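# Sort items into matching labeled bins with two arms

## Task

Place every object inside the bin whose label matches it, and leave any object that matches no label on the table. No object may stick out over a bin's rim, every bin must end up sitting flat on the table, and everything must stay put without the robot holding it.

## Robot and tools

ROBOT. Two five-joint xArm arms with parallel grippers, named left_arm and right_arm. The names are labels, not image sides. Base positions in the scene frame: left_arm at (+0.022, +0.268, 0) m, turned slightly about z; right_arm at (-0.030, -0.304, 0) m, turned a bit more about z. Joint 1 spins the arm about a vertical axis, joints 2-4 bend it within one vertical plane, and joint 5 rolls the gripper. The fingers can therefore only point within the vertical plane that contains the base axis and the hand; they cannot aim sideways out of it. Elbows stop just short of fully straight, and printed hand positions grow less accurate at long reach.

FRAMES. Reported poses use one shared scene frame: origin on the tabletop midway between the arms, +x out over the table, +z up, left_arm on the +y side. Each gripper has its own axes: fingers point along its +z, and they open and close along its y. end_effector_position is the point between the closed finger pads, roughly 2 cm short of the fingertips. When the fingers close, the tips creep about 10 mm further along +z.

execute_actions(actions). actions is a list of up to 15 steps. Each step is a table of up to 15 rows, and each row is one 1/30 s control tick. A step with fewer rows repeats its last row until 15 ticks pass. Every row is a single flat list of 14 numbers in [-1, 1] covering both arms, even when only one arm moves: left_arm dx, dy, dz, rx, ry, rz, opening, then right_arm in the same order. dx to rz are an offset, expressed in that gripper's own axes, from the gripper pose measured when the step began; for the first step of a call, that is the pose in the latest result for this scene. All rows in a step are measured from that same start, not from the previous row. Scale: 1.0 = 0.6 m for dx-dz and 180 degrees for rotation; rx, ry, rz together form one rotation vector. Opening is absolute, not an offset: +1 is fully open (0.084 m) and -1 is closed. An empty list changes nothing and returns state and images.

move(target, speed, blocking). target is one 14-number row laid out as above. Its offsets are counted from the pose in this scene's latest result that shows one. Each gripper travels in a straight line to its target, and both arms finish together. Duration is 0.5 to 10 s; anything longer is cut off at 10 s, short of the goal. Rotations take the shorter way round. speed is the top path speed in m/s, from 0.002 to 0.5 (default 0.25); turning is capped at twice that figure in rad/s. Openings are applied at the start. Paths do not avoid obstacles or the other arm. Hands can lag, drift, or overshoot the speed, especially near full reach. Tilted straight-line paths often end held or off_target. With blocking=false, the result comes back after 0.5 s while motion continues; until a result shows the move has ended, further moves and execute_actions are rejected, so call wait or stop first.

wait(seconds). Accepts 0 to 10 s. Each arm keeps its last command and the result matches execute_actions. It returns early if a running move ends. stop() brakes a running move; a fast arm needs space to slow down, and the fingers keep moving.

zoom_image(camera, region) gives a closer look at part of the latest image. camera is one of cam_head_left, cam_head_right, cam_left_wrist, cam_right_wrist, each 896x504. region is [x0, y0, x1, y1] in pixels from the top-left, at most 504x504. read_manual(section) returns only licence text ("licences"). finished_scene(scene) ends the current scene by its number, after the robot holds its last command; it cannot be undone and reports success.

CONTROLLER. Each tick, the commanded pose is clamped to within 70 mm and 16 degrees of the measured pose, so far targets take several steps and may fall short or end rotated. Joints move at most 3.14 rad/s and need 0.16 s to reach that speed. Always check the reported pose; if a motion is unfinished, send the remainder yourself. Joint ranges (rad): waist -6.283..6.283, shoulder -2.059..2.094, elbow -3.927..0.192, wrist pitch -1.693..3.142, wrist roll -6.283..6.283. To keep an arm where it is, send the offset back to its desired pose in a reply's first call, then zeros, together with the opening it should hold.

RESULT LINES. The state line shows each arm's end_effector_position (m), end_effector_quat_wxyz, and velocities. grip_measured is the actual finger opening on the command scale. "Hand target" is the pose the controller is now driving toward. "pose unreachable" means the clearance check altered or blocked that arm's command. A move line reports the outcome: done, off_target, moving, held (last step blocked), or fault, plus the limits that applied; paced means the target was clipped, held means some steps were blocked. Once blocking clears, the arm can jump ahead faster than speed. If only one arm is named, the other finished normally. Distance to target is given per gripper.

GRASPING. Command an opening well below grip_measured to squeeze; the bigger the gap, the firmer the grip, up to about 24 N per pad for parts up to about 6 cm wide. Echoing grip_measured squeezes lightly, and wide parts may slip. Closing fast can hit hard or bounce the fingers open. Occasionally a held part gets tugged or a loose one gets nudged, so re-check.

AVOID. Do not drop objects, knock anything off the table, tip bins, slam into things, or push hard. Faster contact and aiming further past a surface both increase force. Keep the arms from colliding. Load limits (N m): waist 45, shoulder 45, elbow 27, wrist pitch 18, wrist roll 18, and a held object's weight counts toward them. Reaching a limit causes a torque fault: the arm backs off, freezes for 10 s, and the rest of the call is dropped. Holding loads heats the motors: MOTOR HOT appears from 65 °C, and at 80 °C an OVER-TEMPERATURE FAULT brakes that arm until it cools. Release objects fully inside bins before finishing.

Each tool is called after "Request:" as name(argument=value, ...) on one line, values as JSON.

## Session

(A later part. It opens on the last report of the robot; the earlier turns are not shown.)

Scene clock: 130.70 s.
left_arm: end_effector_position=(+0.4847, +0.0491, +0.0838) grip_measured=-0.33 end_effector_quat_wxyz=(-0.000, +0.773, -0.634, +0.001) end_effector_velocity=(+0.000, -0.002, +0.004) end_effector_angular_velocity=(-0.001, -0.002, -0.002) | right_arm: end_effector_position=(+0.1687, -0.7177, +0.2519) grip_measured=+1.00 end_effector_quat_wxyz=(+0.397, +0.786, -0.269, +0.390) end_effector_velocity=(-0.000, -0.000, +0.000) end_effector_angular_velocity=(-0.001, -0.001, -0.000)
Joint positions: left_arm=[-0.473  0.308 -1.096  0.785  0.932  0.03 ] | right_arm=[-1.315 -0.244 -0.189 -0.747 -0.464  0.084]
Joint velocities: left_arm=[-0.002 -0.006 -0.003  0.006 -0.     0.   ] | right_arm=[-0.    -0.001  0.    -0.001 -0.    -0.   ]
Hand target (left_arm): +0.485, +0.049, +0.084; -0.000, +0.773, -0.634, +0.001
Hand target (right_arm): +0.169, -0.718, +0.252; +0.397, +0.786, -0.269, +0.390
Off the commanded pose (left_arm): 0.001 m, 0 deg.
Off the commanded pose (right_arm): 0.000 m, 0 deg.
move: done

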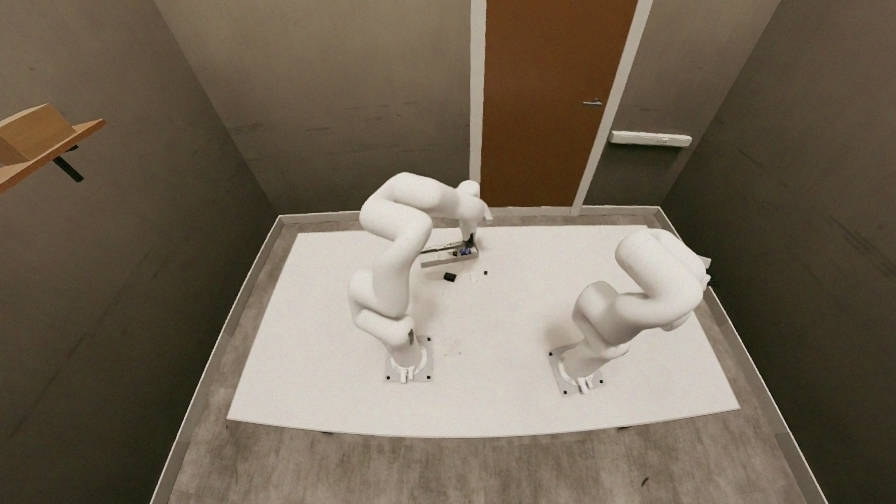

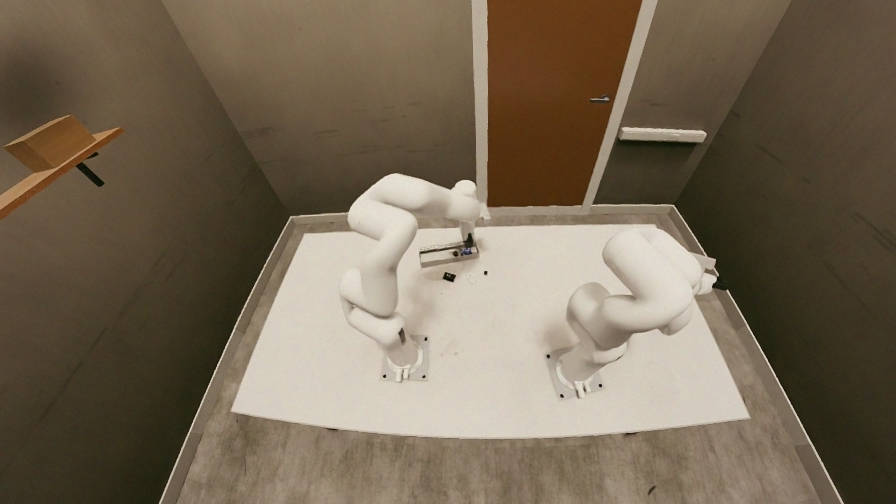

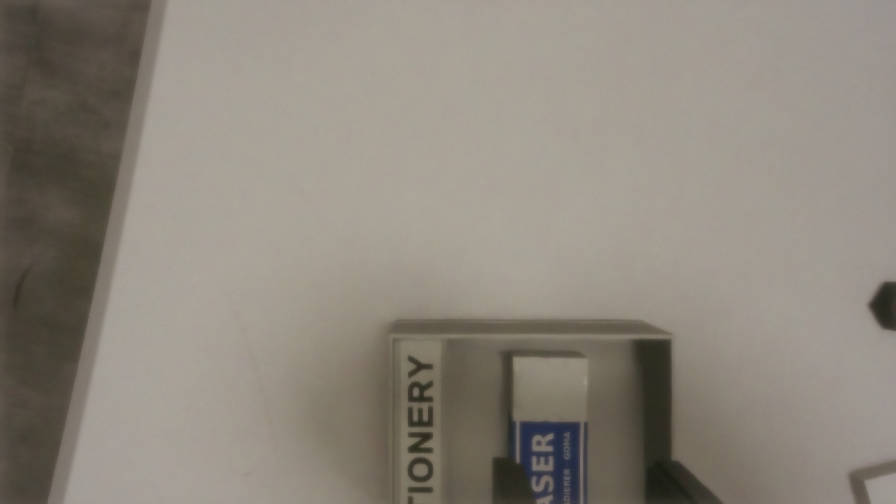

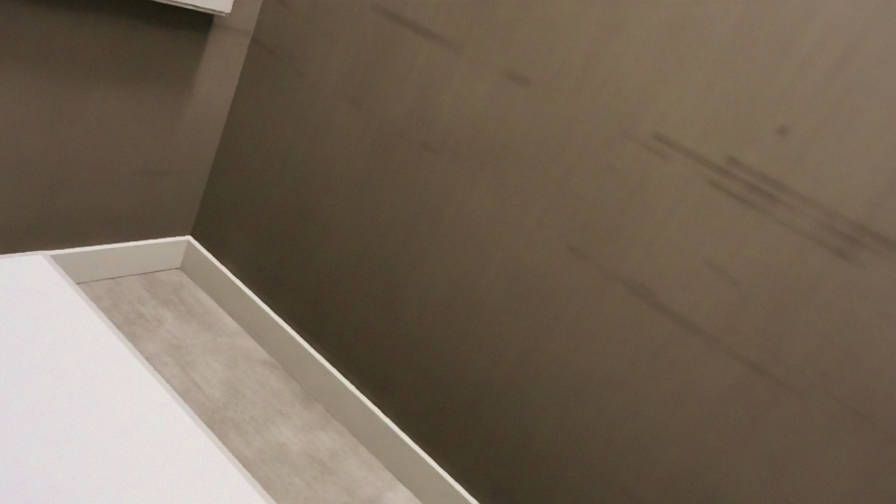

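Request:
move(target=[0.0544,0.2109,-0.01,0,0,-0.167,-0.2,0,0,0,0,0,0,1], speed=0.3)

Scene clock: 141.53 s.
left_arm: end_effector_position=(+0.3673, -0.0073, +0.0896) grip_measured=-0.21 end_effector_quat_wxyz=(+0.000, +0.911, -0.412, +0.001) end_effector_velocity=(-0.002, -0.001, +0.000) end_effector_angular_velocity=(-0.002, -0.002, +0.010) | right_arm: end_effector_position=(+0.1687, -0.7177, +0.2519) grip_measured=+1.00 end_effector_quat_wxyz=(+0.397, +0.786, -0.269, +0.390) end_effector_velocity=(-0.001, -0.000, -0.000) end_effector_angular_velocity=(+0.001, +0.001, -0.002)
Joint positions: left_arm=[-0.704  0.091 -0.817  0.725  0.177  0.035] | right_arm=[-1.315 -0.244 -0.189 -0.747 -0.464  0.084]
Joint velocities: left_arm=[-0.006 -0.006  0.007 -0.004 -0.016  0.   ] | right_arm=[-0.002  0.    -0.     0.001 -0.001  0.   ]
Hand target (left_arm): +0.367, -0.008, +0.090; +0.000, +0.911, -0.412, +0.001
Hand target (right_arm): +0.169, -0.718, +0.252; +0.397, +0.786, -0.269, +0.390
Off the commanded pose (left_arm): 0.000 m, 0 deg.
Off the commanded pose (right_arm): 0.000 m, 0 deg.
move: done

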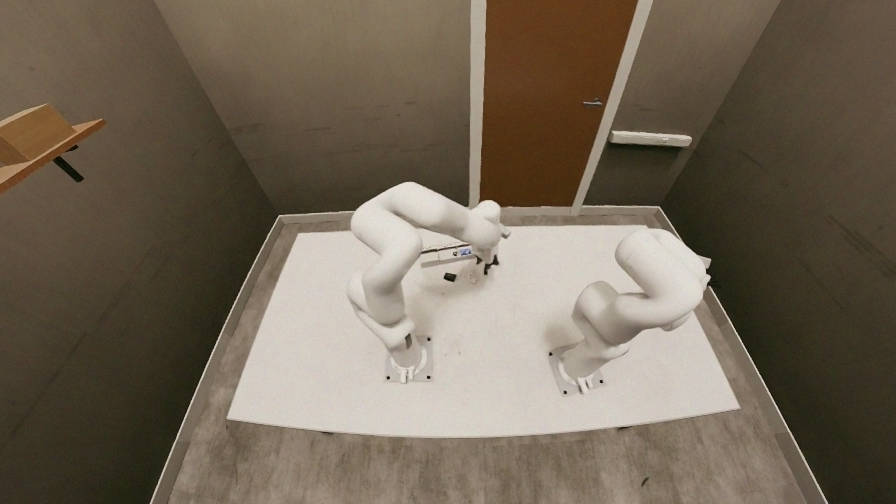

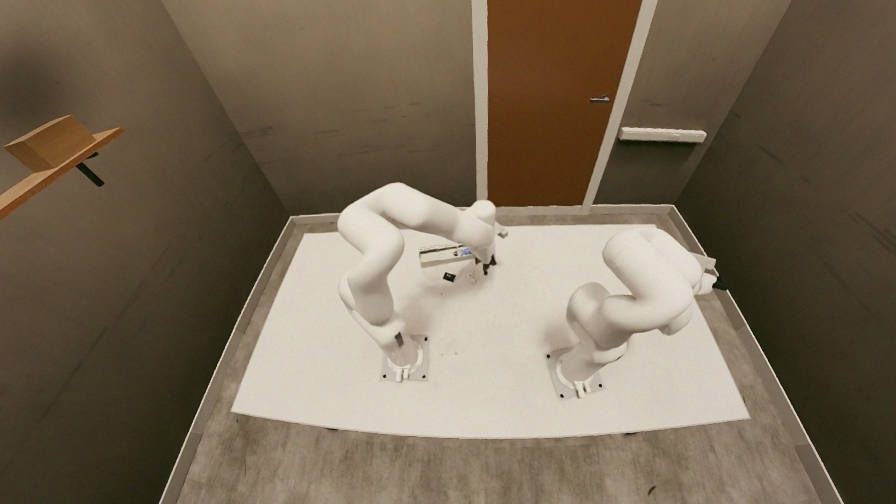

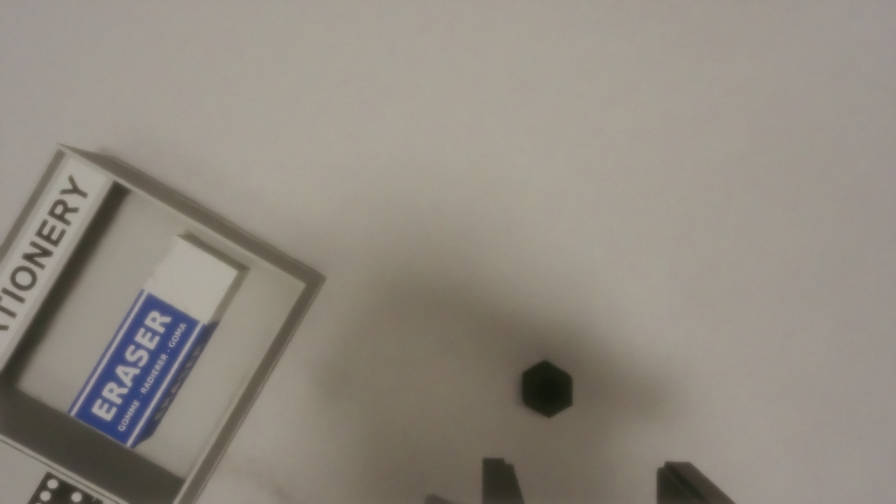

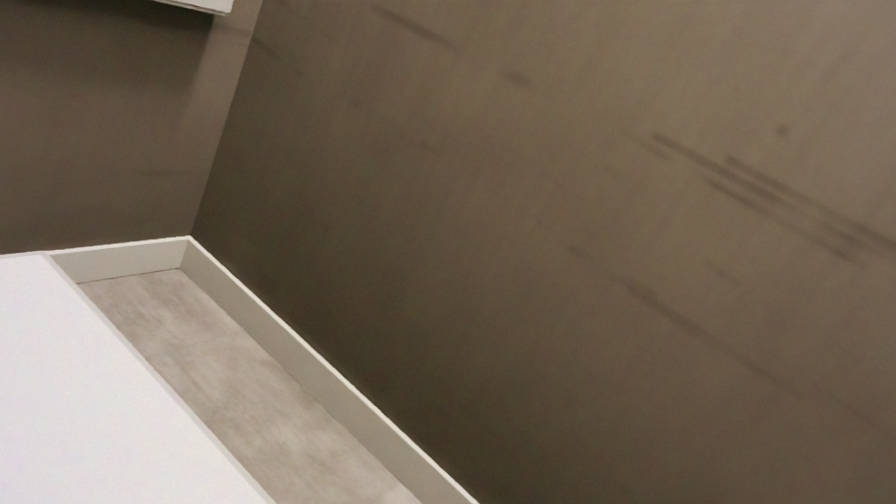

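Request:
move(target=[0.0303,0.0025,0.1117,0,0,0.008,-0.2,0,0,0,0,0,0,1], speed=0.12)

Request:
execute_actions(actions=[[[0,0,0,0,0,0,-0.26,0,0,0,0,0,0,1],[0,0,0,0,0,0,-0.32,0,0,0,0,0,0,1],[0,0,0,0,0,0,-0.38,0,0,0,0,0,0,1],[0,0,0,0,0,0,-0.44,0,0,0,0,0,0,1],[0,0,0,0,0,0,-0.5,0,0,0,0,0,0,1],[0,0,0,0,0,0,-0.56,0,0,0,0,0,0,1],[0,0,0,0,0,0,-0.62,0,0,0,0,0,0,1],[0,0,0,0,0,0,-0.67,0,0,0,0,0,0,1],[0,0,0,0,0,0,-0.72,0,0,0,0,0,0,1],[0,0,0,0,0,0,-0.77,0,0,0,0,0,0,1],[0,0,0,0,0,0,-0.82,0,0,0,0,0,0,1],[0,0,0,0,0,0,-0.86,0,0,0,0,0,0,1],[0,0,0,0,0,0,-0.9,0,0,0,0,0,0,1]]])

Request:
move(target=[0,0,-0.09,0,0,0,-0.9,0,0,0,0,0,0,1], speed=0.15)

Scene clock: 151.23 s.
left_arm: end_effector_position=(+0.3782, -0.0221, +0.0231) grip_measured=-0.21 end_effector_quat_wxyz=(+0.000, +0.906, -0.424, +0.001) end_effector_velocity=(-0.000, -0.001, -0.003) end_effector_angular_velocity=(+0.002, +0.002, -0.002) | right_arm: end_effector_position=(+0.1687, -0.7177, +0.2519) grip_measured=+1.00 end_effector_quat_wxyz=(+0.397, +0.786, -0.269, +0.390) end_effector_velocity=(+0.001, +0.000, -0.000) end_effector_angular_velocity=(+0.001, -0.001, +0.001)
Joint positions: left_arm=[-0.715  0.297 -0.858  0.558  0.192  0.035] | right_arm=[-1.315 -0.244 -0.189 -0.747 -0.464  0.084]
Joint velocities: left_arm=[-0.001  0.009 -0.003 -0.004  0.001 -0.   ] | right_arm=[ 0.002  0.001 -0.    -0.     0.001 -0.   ]
Hand target (left_arm): +0.378, -0.022, +0.023; +0.000, +0.906, -0.424, +0.001
Hand target (right_arm): +0.169, -0.718, +0.252; +0.397, +0.786, -0.269, +0.390
Off the commanded pose (left_arm): 0.000 m, 0 deg.
Off the commanded pose (right_arm): 0.000 m, 0 deg.
move: done

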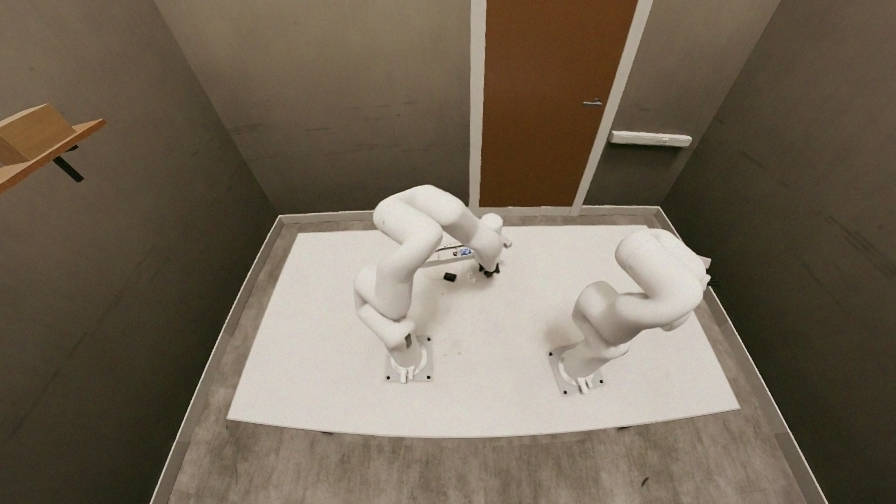

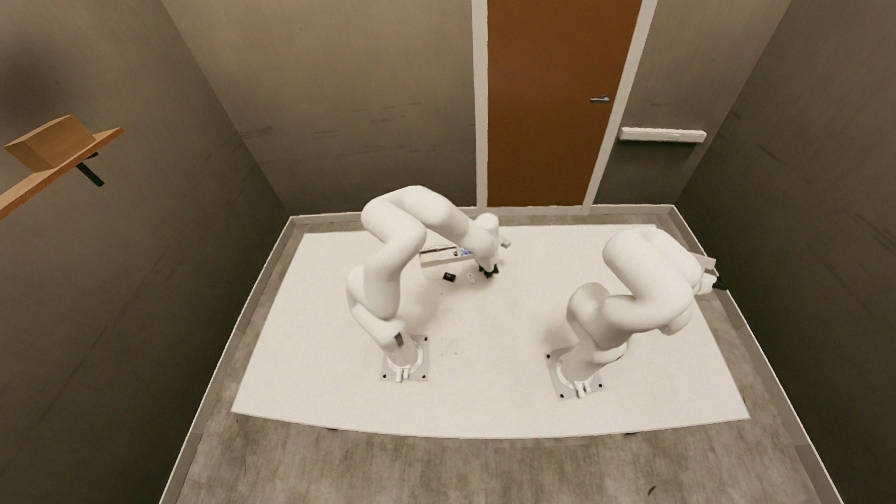

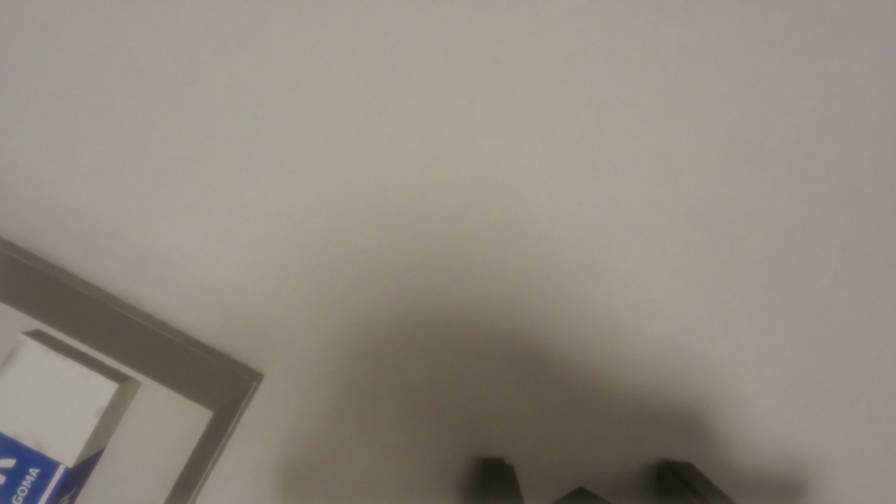

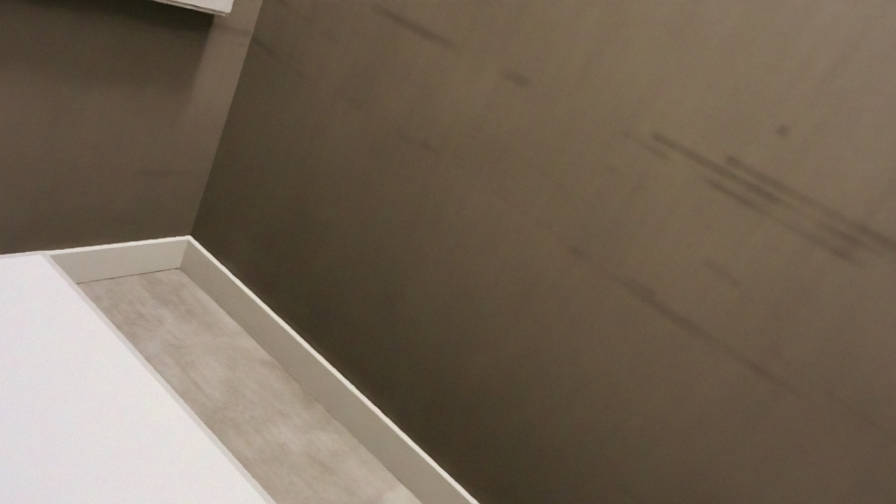

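Scene clock: 151.73 s.
left_arm: end_effector_position=(+0.3783, -0.0221, +0.0231) grip_measured=-0.67 end_effector_quat_wxyz=(+0.000, +0.906, -0.424, +0.001) end_effector_velocity=(+0.000, +0.000, +0.000) end_effector_angular_velocity=(+0.000, +0.000, +0.000) | right_arm: end_effector_position=(+0.1687, -0.7177, +0.2519) grip_measured=+1.00 end_effector_quat_wxyz=(+0.397, +0.786, -0.269, +0.390) end_effector_velocity=(+0.000, +0.000, +0.000) end_effector_angular_velocity=(-0.001, -0.000, +0.001)
Joint positions: left_arm=[-0.715  0.297 -0.858  0.558  0.192  0.015] | right_arm=[-1.315 -0.244 -0.189 -0.747 -0.464  0.084]
Joint velocities: left_arm=[ 0. -0.  0.  0. -0.  0.] | right_arm=[ 0.001 -0.     0.    -0.001 -0.     0.   ]
Hand target (left_arm): +0.378, -0.022, +0.023; +0.000, +0.906, -0.424, +0.001
Hand target (right_arm): +0.169, -0.718, +0.252; +0.397, +0.786, -0.269, +0.390
Off the commanded pose (left_arm): 0.000 m, 0 deg.
Off the commanded pose (right_arm): 0.000 m, 0 deg.

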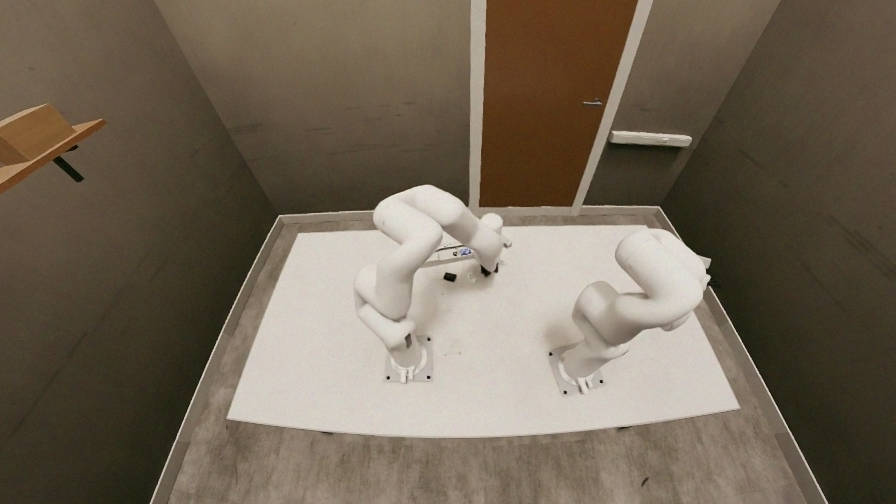

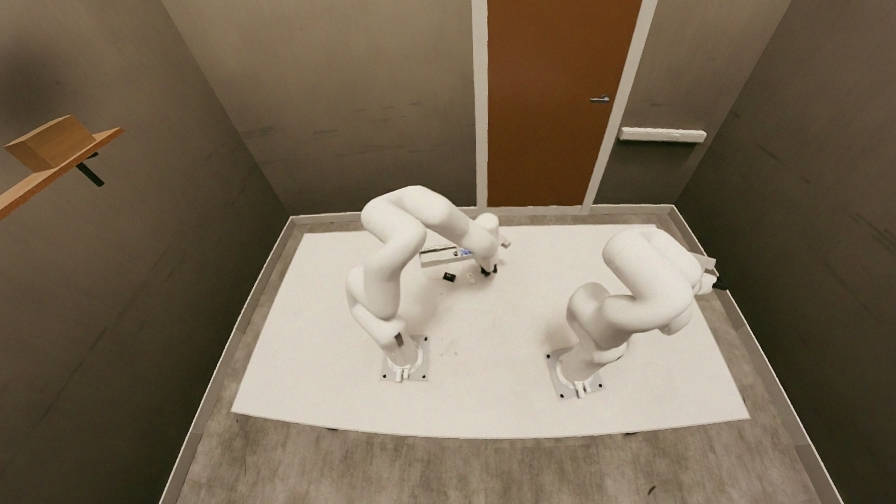

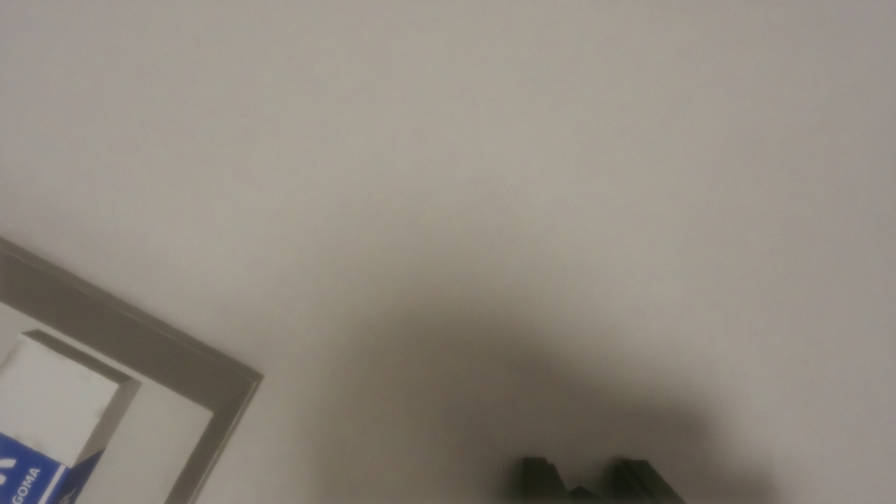

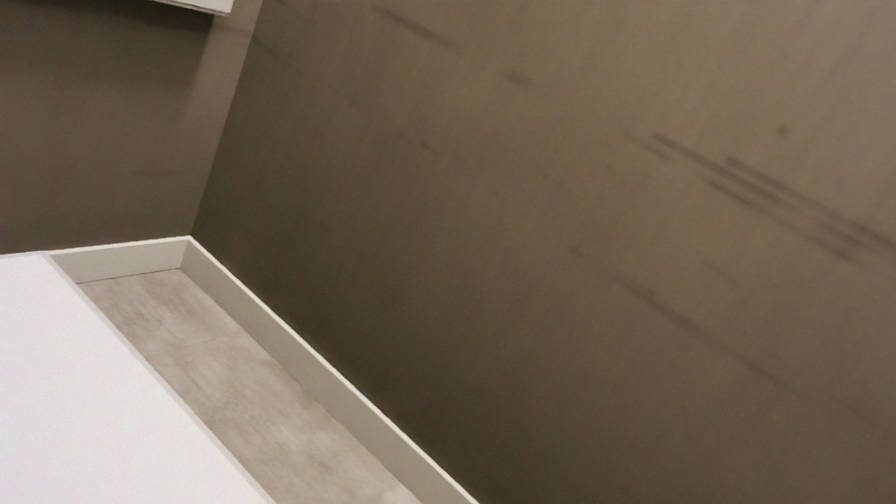

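Scene clock: 152.67 s.
left_arm: end_effector_position=(+0.3780, -0.0219, +0.0765) grip_measured=-0.67 end_effector_quat_wxyz=(+0.000, +0.906, -0.424, +0.001) end_effector_velocity=(+0.001, -0.000, +0.004) end_effector_angular_velocity=(-0.001, -0.002, +0.001) | right_arm: end_effector_position=(+0.1687, -0.7177, +0.2519) grip_measured=+1.00 end_effector_quat_wxyz=(+0.397, +0.786, -0.269, +0.390) end_effector_velocity=(+0.000, +0.000, +0.000) end_effector_angular_velocity=(-0.000, -0.001, +0.000)
Joint positions: left_arm=[-0.715  0.17  -0.876  0.704  0.192  0.015] | right_arm=[-1.315 -0.244 -0.189 -0.747 -0.464  0.084]
Joint velocities: left_arm=[ 0.    -0.008 -0.003  0.008 -0.     0.   ] | right_arm=[ 0.     0.     0.    -0.001  0.001  0.   ]
Hand target (left_arm): +0.378, -0.022, +0.077; +0.000, +0.906, -0.424, +0.001
Hand target (right_arm): +0.169, -0.718, +0.252; +0.397, +0.786, -0.269, +0.390
Off the commanded pose (left_arm): 0.001 m, 0 deg.
Off the commanded pose (right_arm): 0.000 m, 0 deg.
move: done

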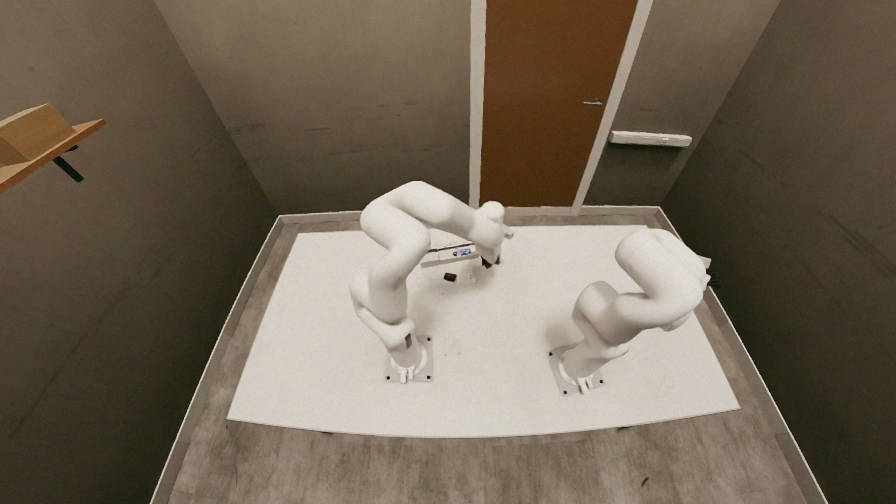

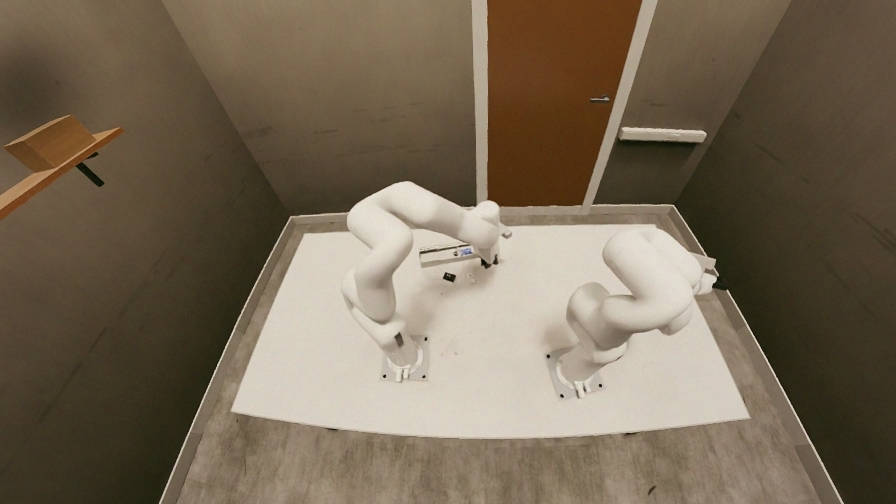

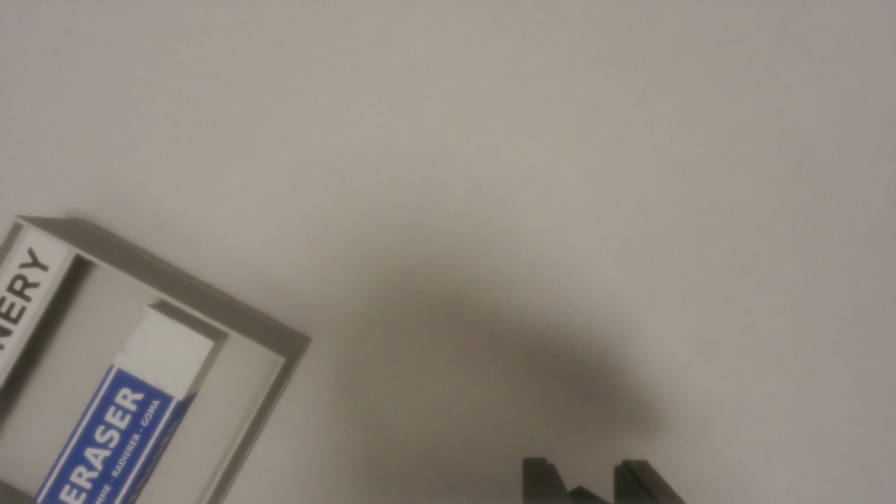

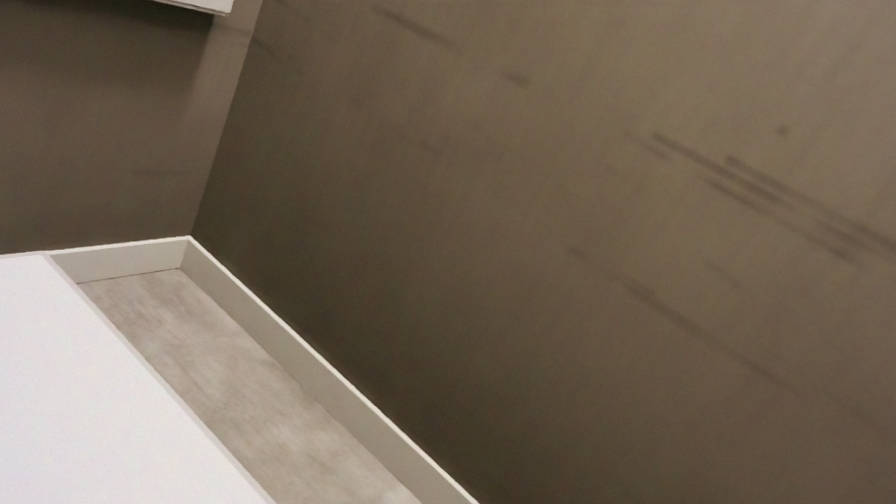

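Request:
move(target=[-0.2207,-0.3427,-0.006,0,0,-0.342,-0.9,0,0,0,0,0,0,1], speed=0.3)

Scene clock: 162.10 s.
left_arm: end_effector_position=(+0.4510, +0.2110, +0.0799) grip_measured=-0.67 end_effector_quat_wxyz=(+0.000, +0.995, +0.099, +0.001) end_effector_velocity=(+0.001, +0.002, -0.000) end_effector_angular_velocity=(+0.000, +0.001, +0.010) | right_arm: end_effector_position=(+0.1687, -0.7177, +0.2519) grip_measured=+1.00 end_effector_quat_wxyz=(+0.397, +0.786, -0.269, +0.390) end_effector_velocity=(+0.000, +0.000, -0.001) end_effector_angular_velocity=(+0.001, +0.001, +0.001)
Joint positions: left_arm=[-0.163  0.087 -0.778  0.69  -0.329  0.015] | right_arm=[-1.315 -0.244 -0.189 -0.747 -0.464  0.084]
Joint velocities: left_arm=[ 0.006  0.003 -0.003  0.001 -0.005  0.   ] | right_arm=[ 0.001  0.001 -0.     0.    -0.001  0.   ]
Hand target (left_arm): +0.451, +0.211, +0.080; +0.000, +0.995, +0.099, +0.001
Hand target (right_arm): +0.169, -0.718, +0.252; +0.397, +0.786, -0.269, +0.390
Off the commanded pose (left_arm): 0.001 m, 0 deg.
Off the commanded pose (right_arm): 0.000 m, 0 deg.
move: done

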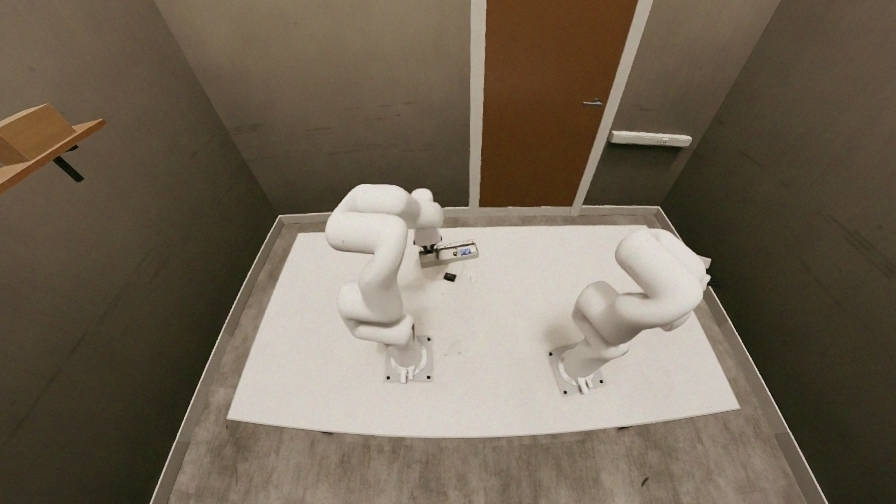

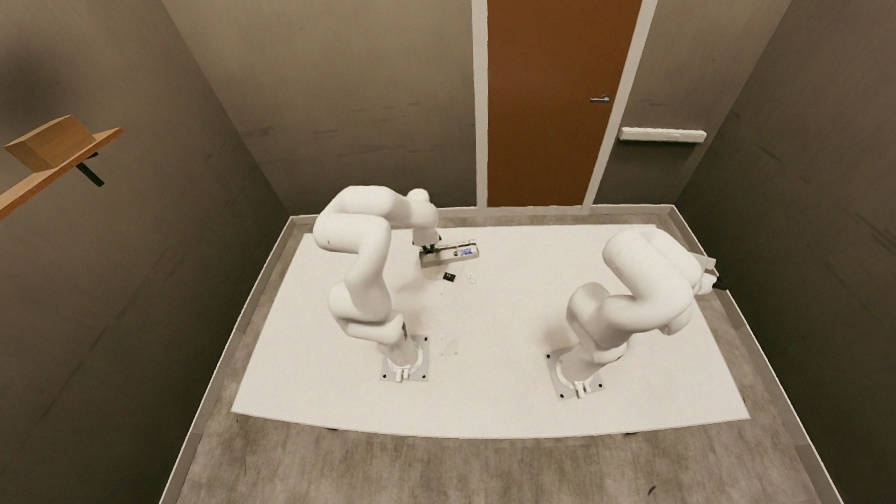

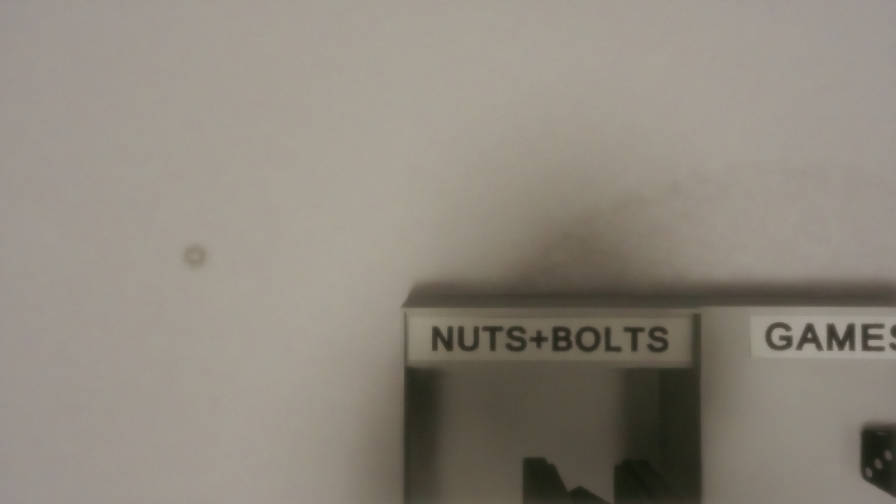

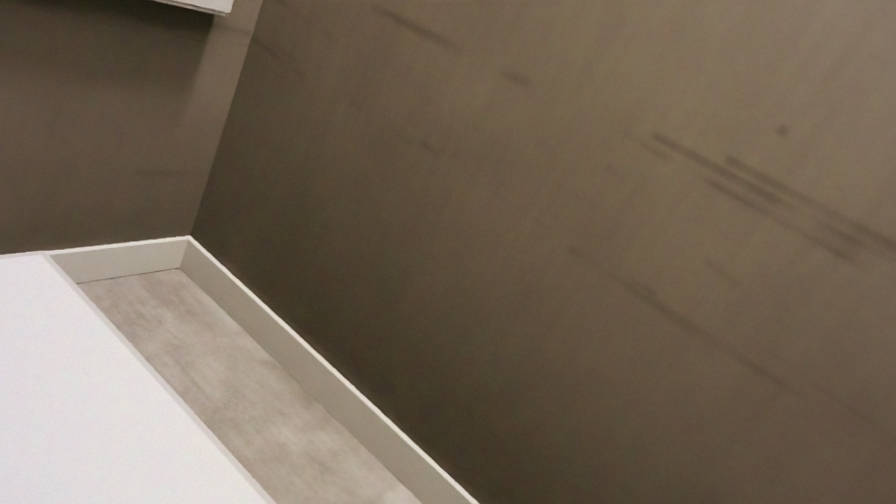

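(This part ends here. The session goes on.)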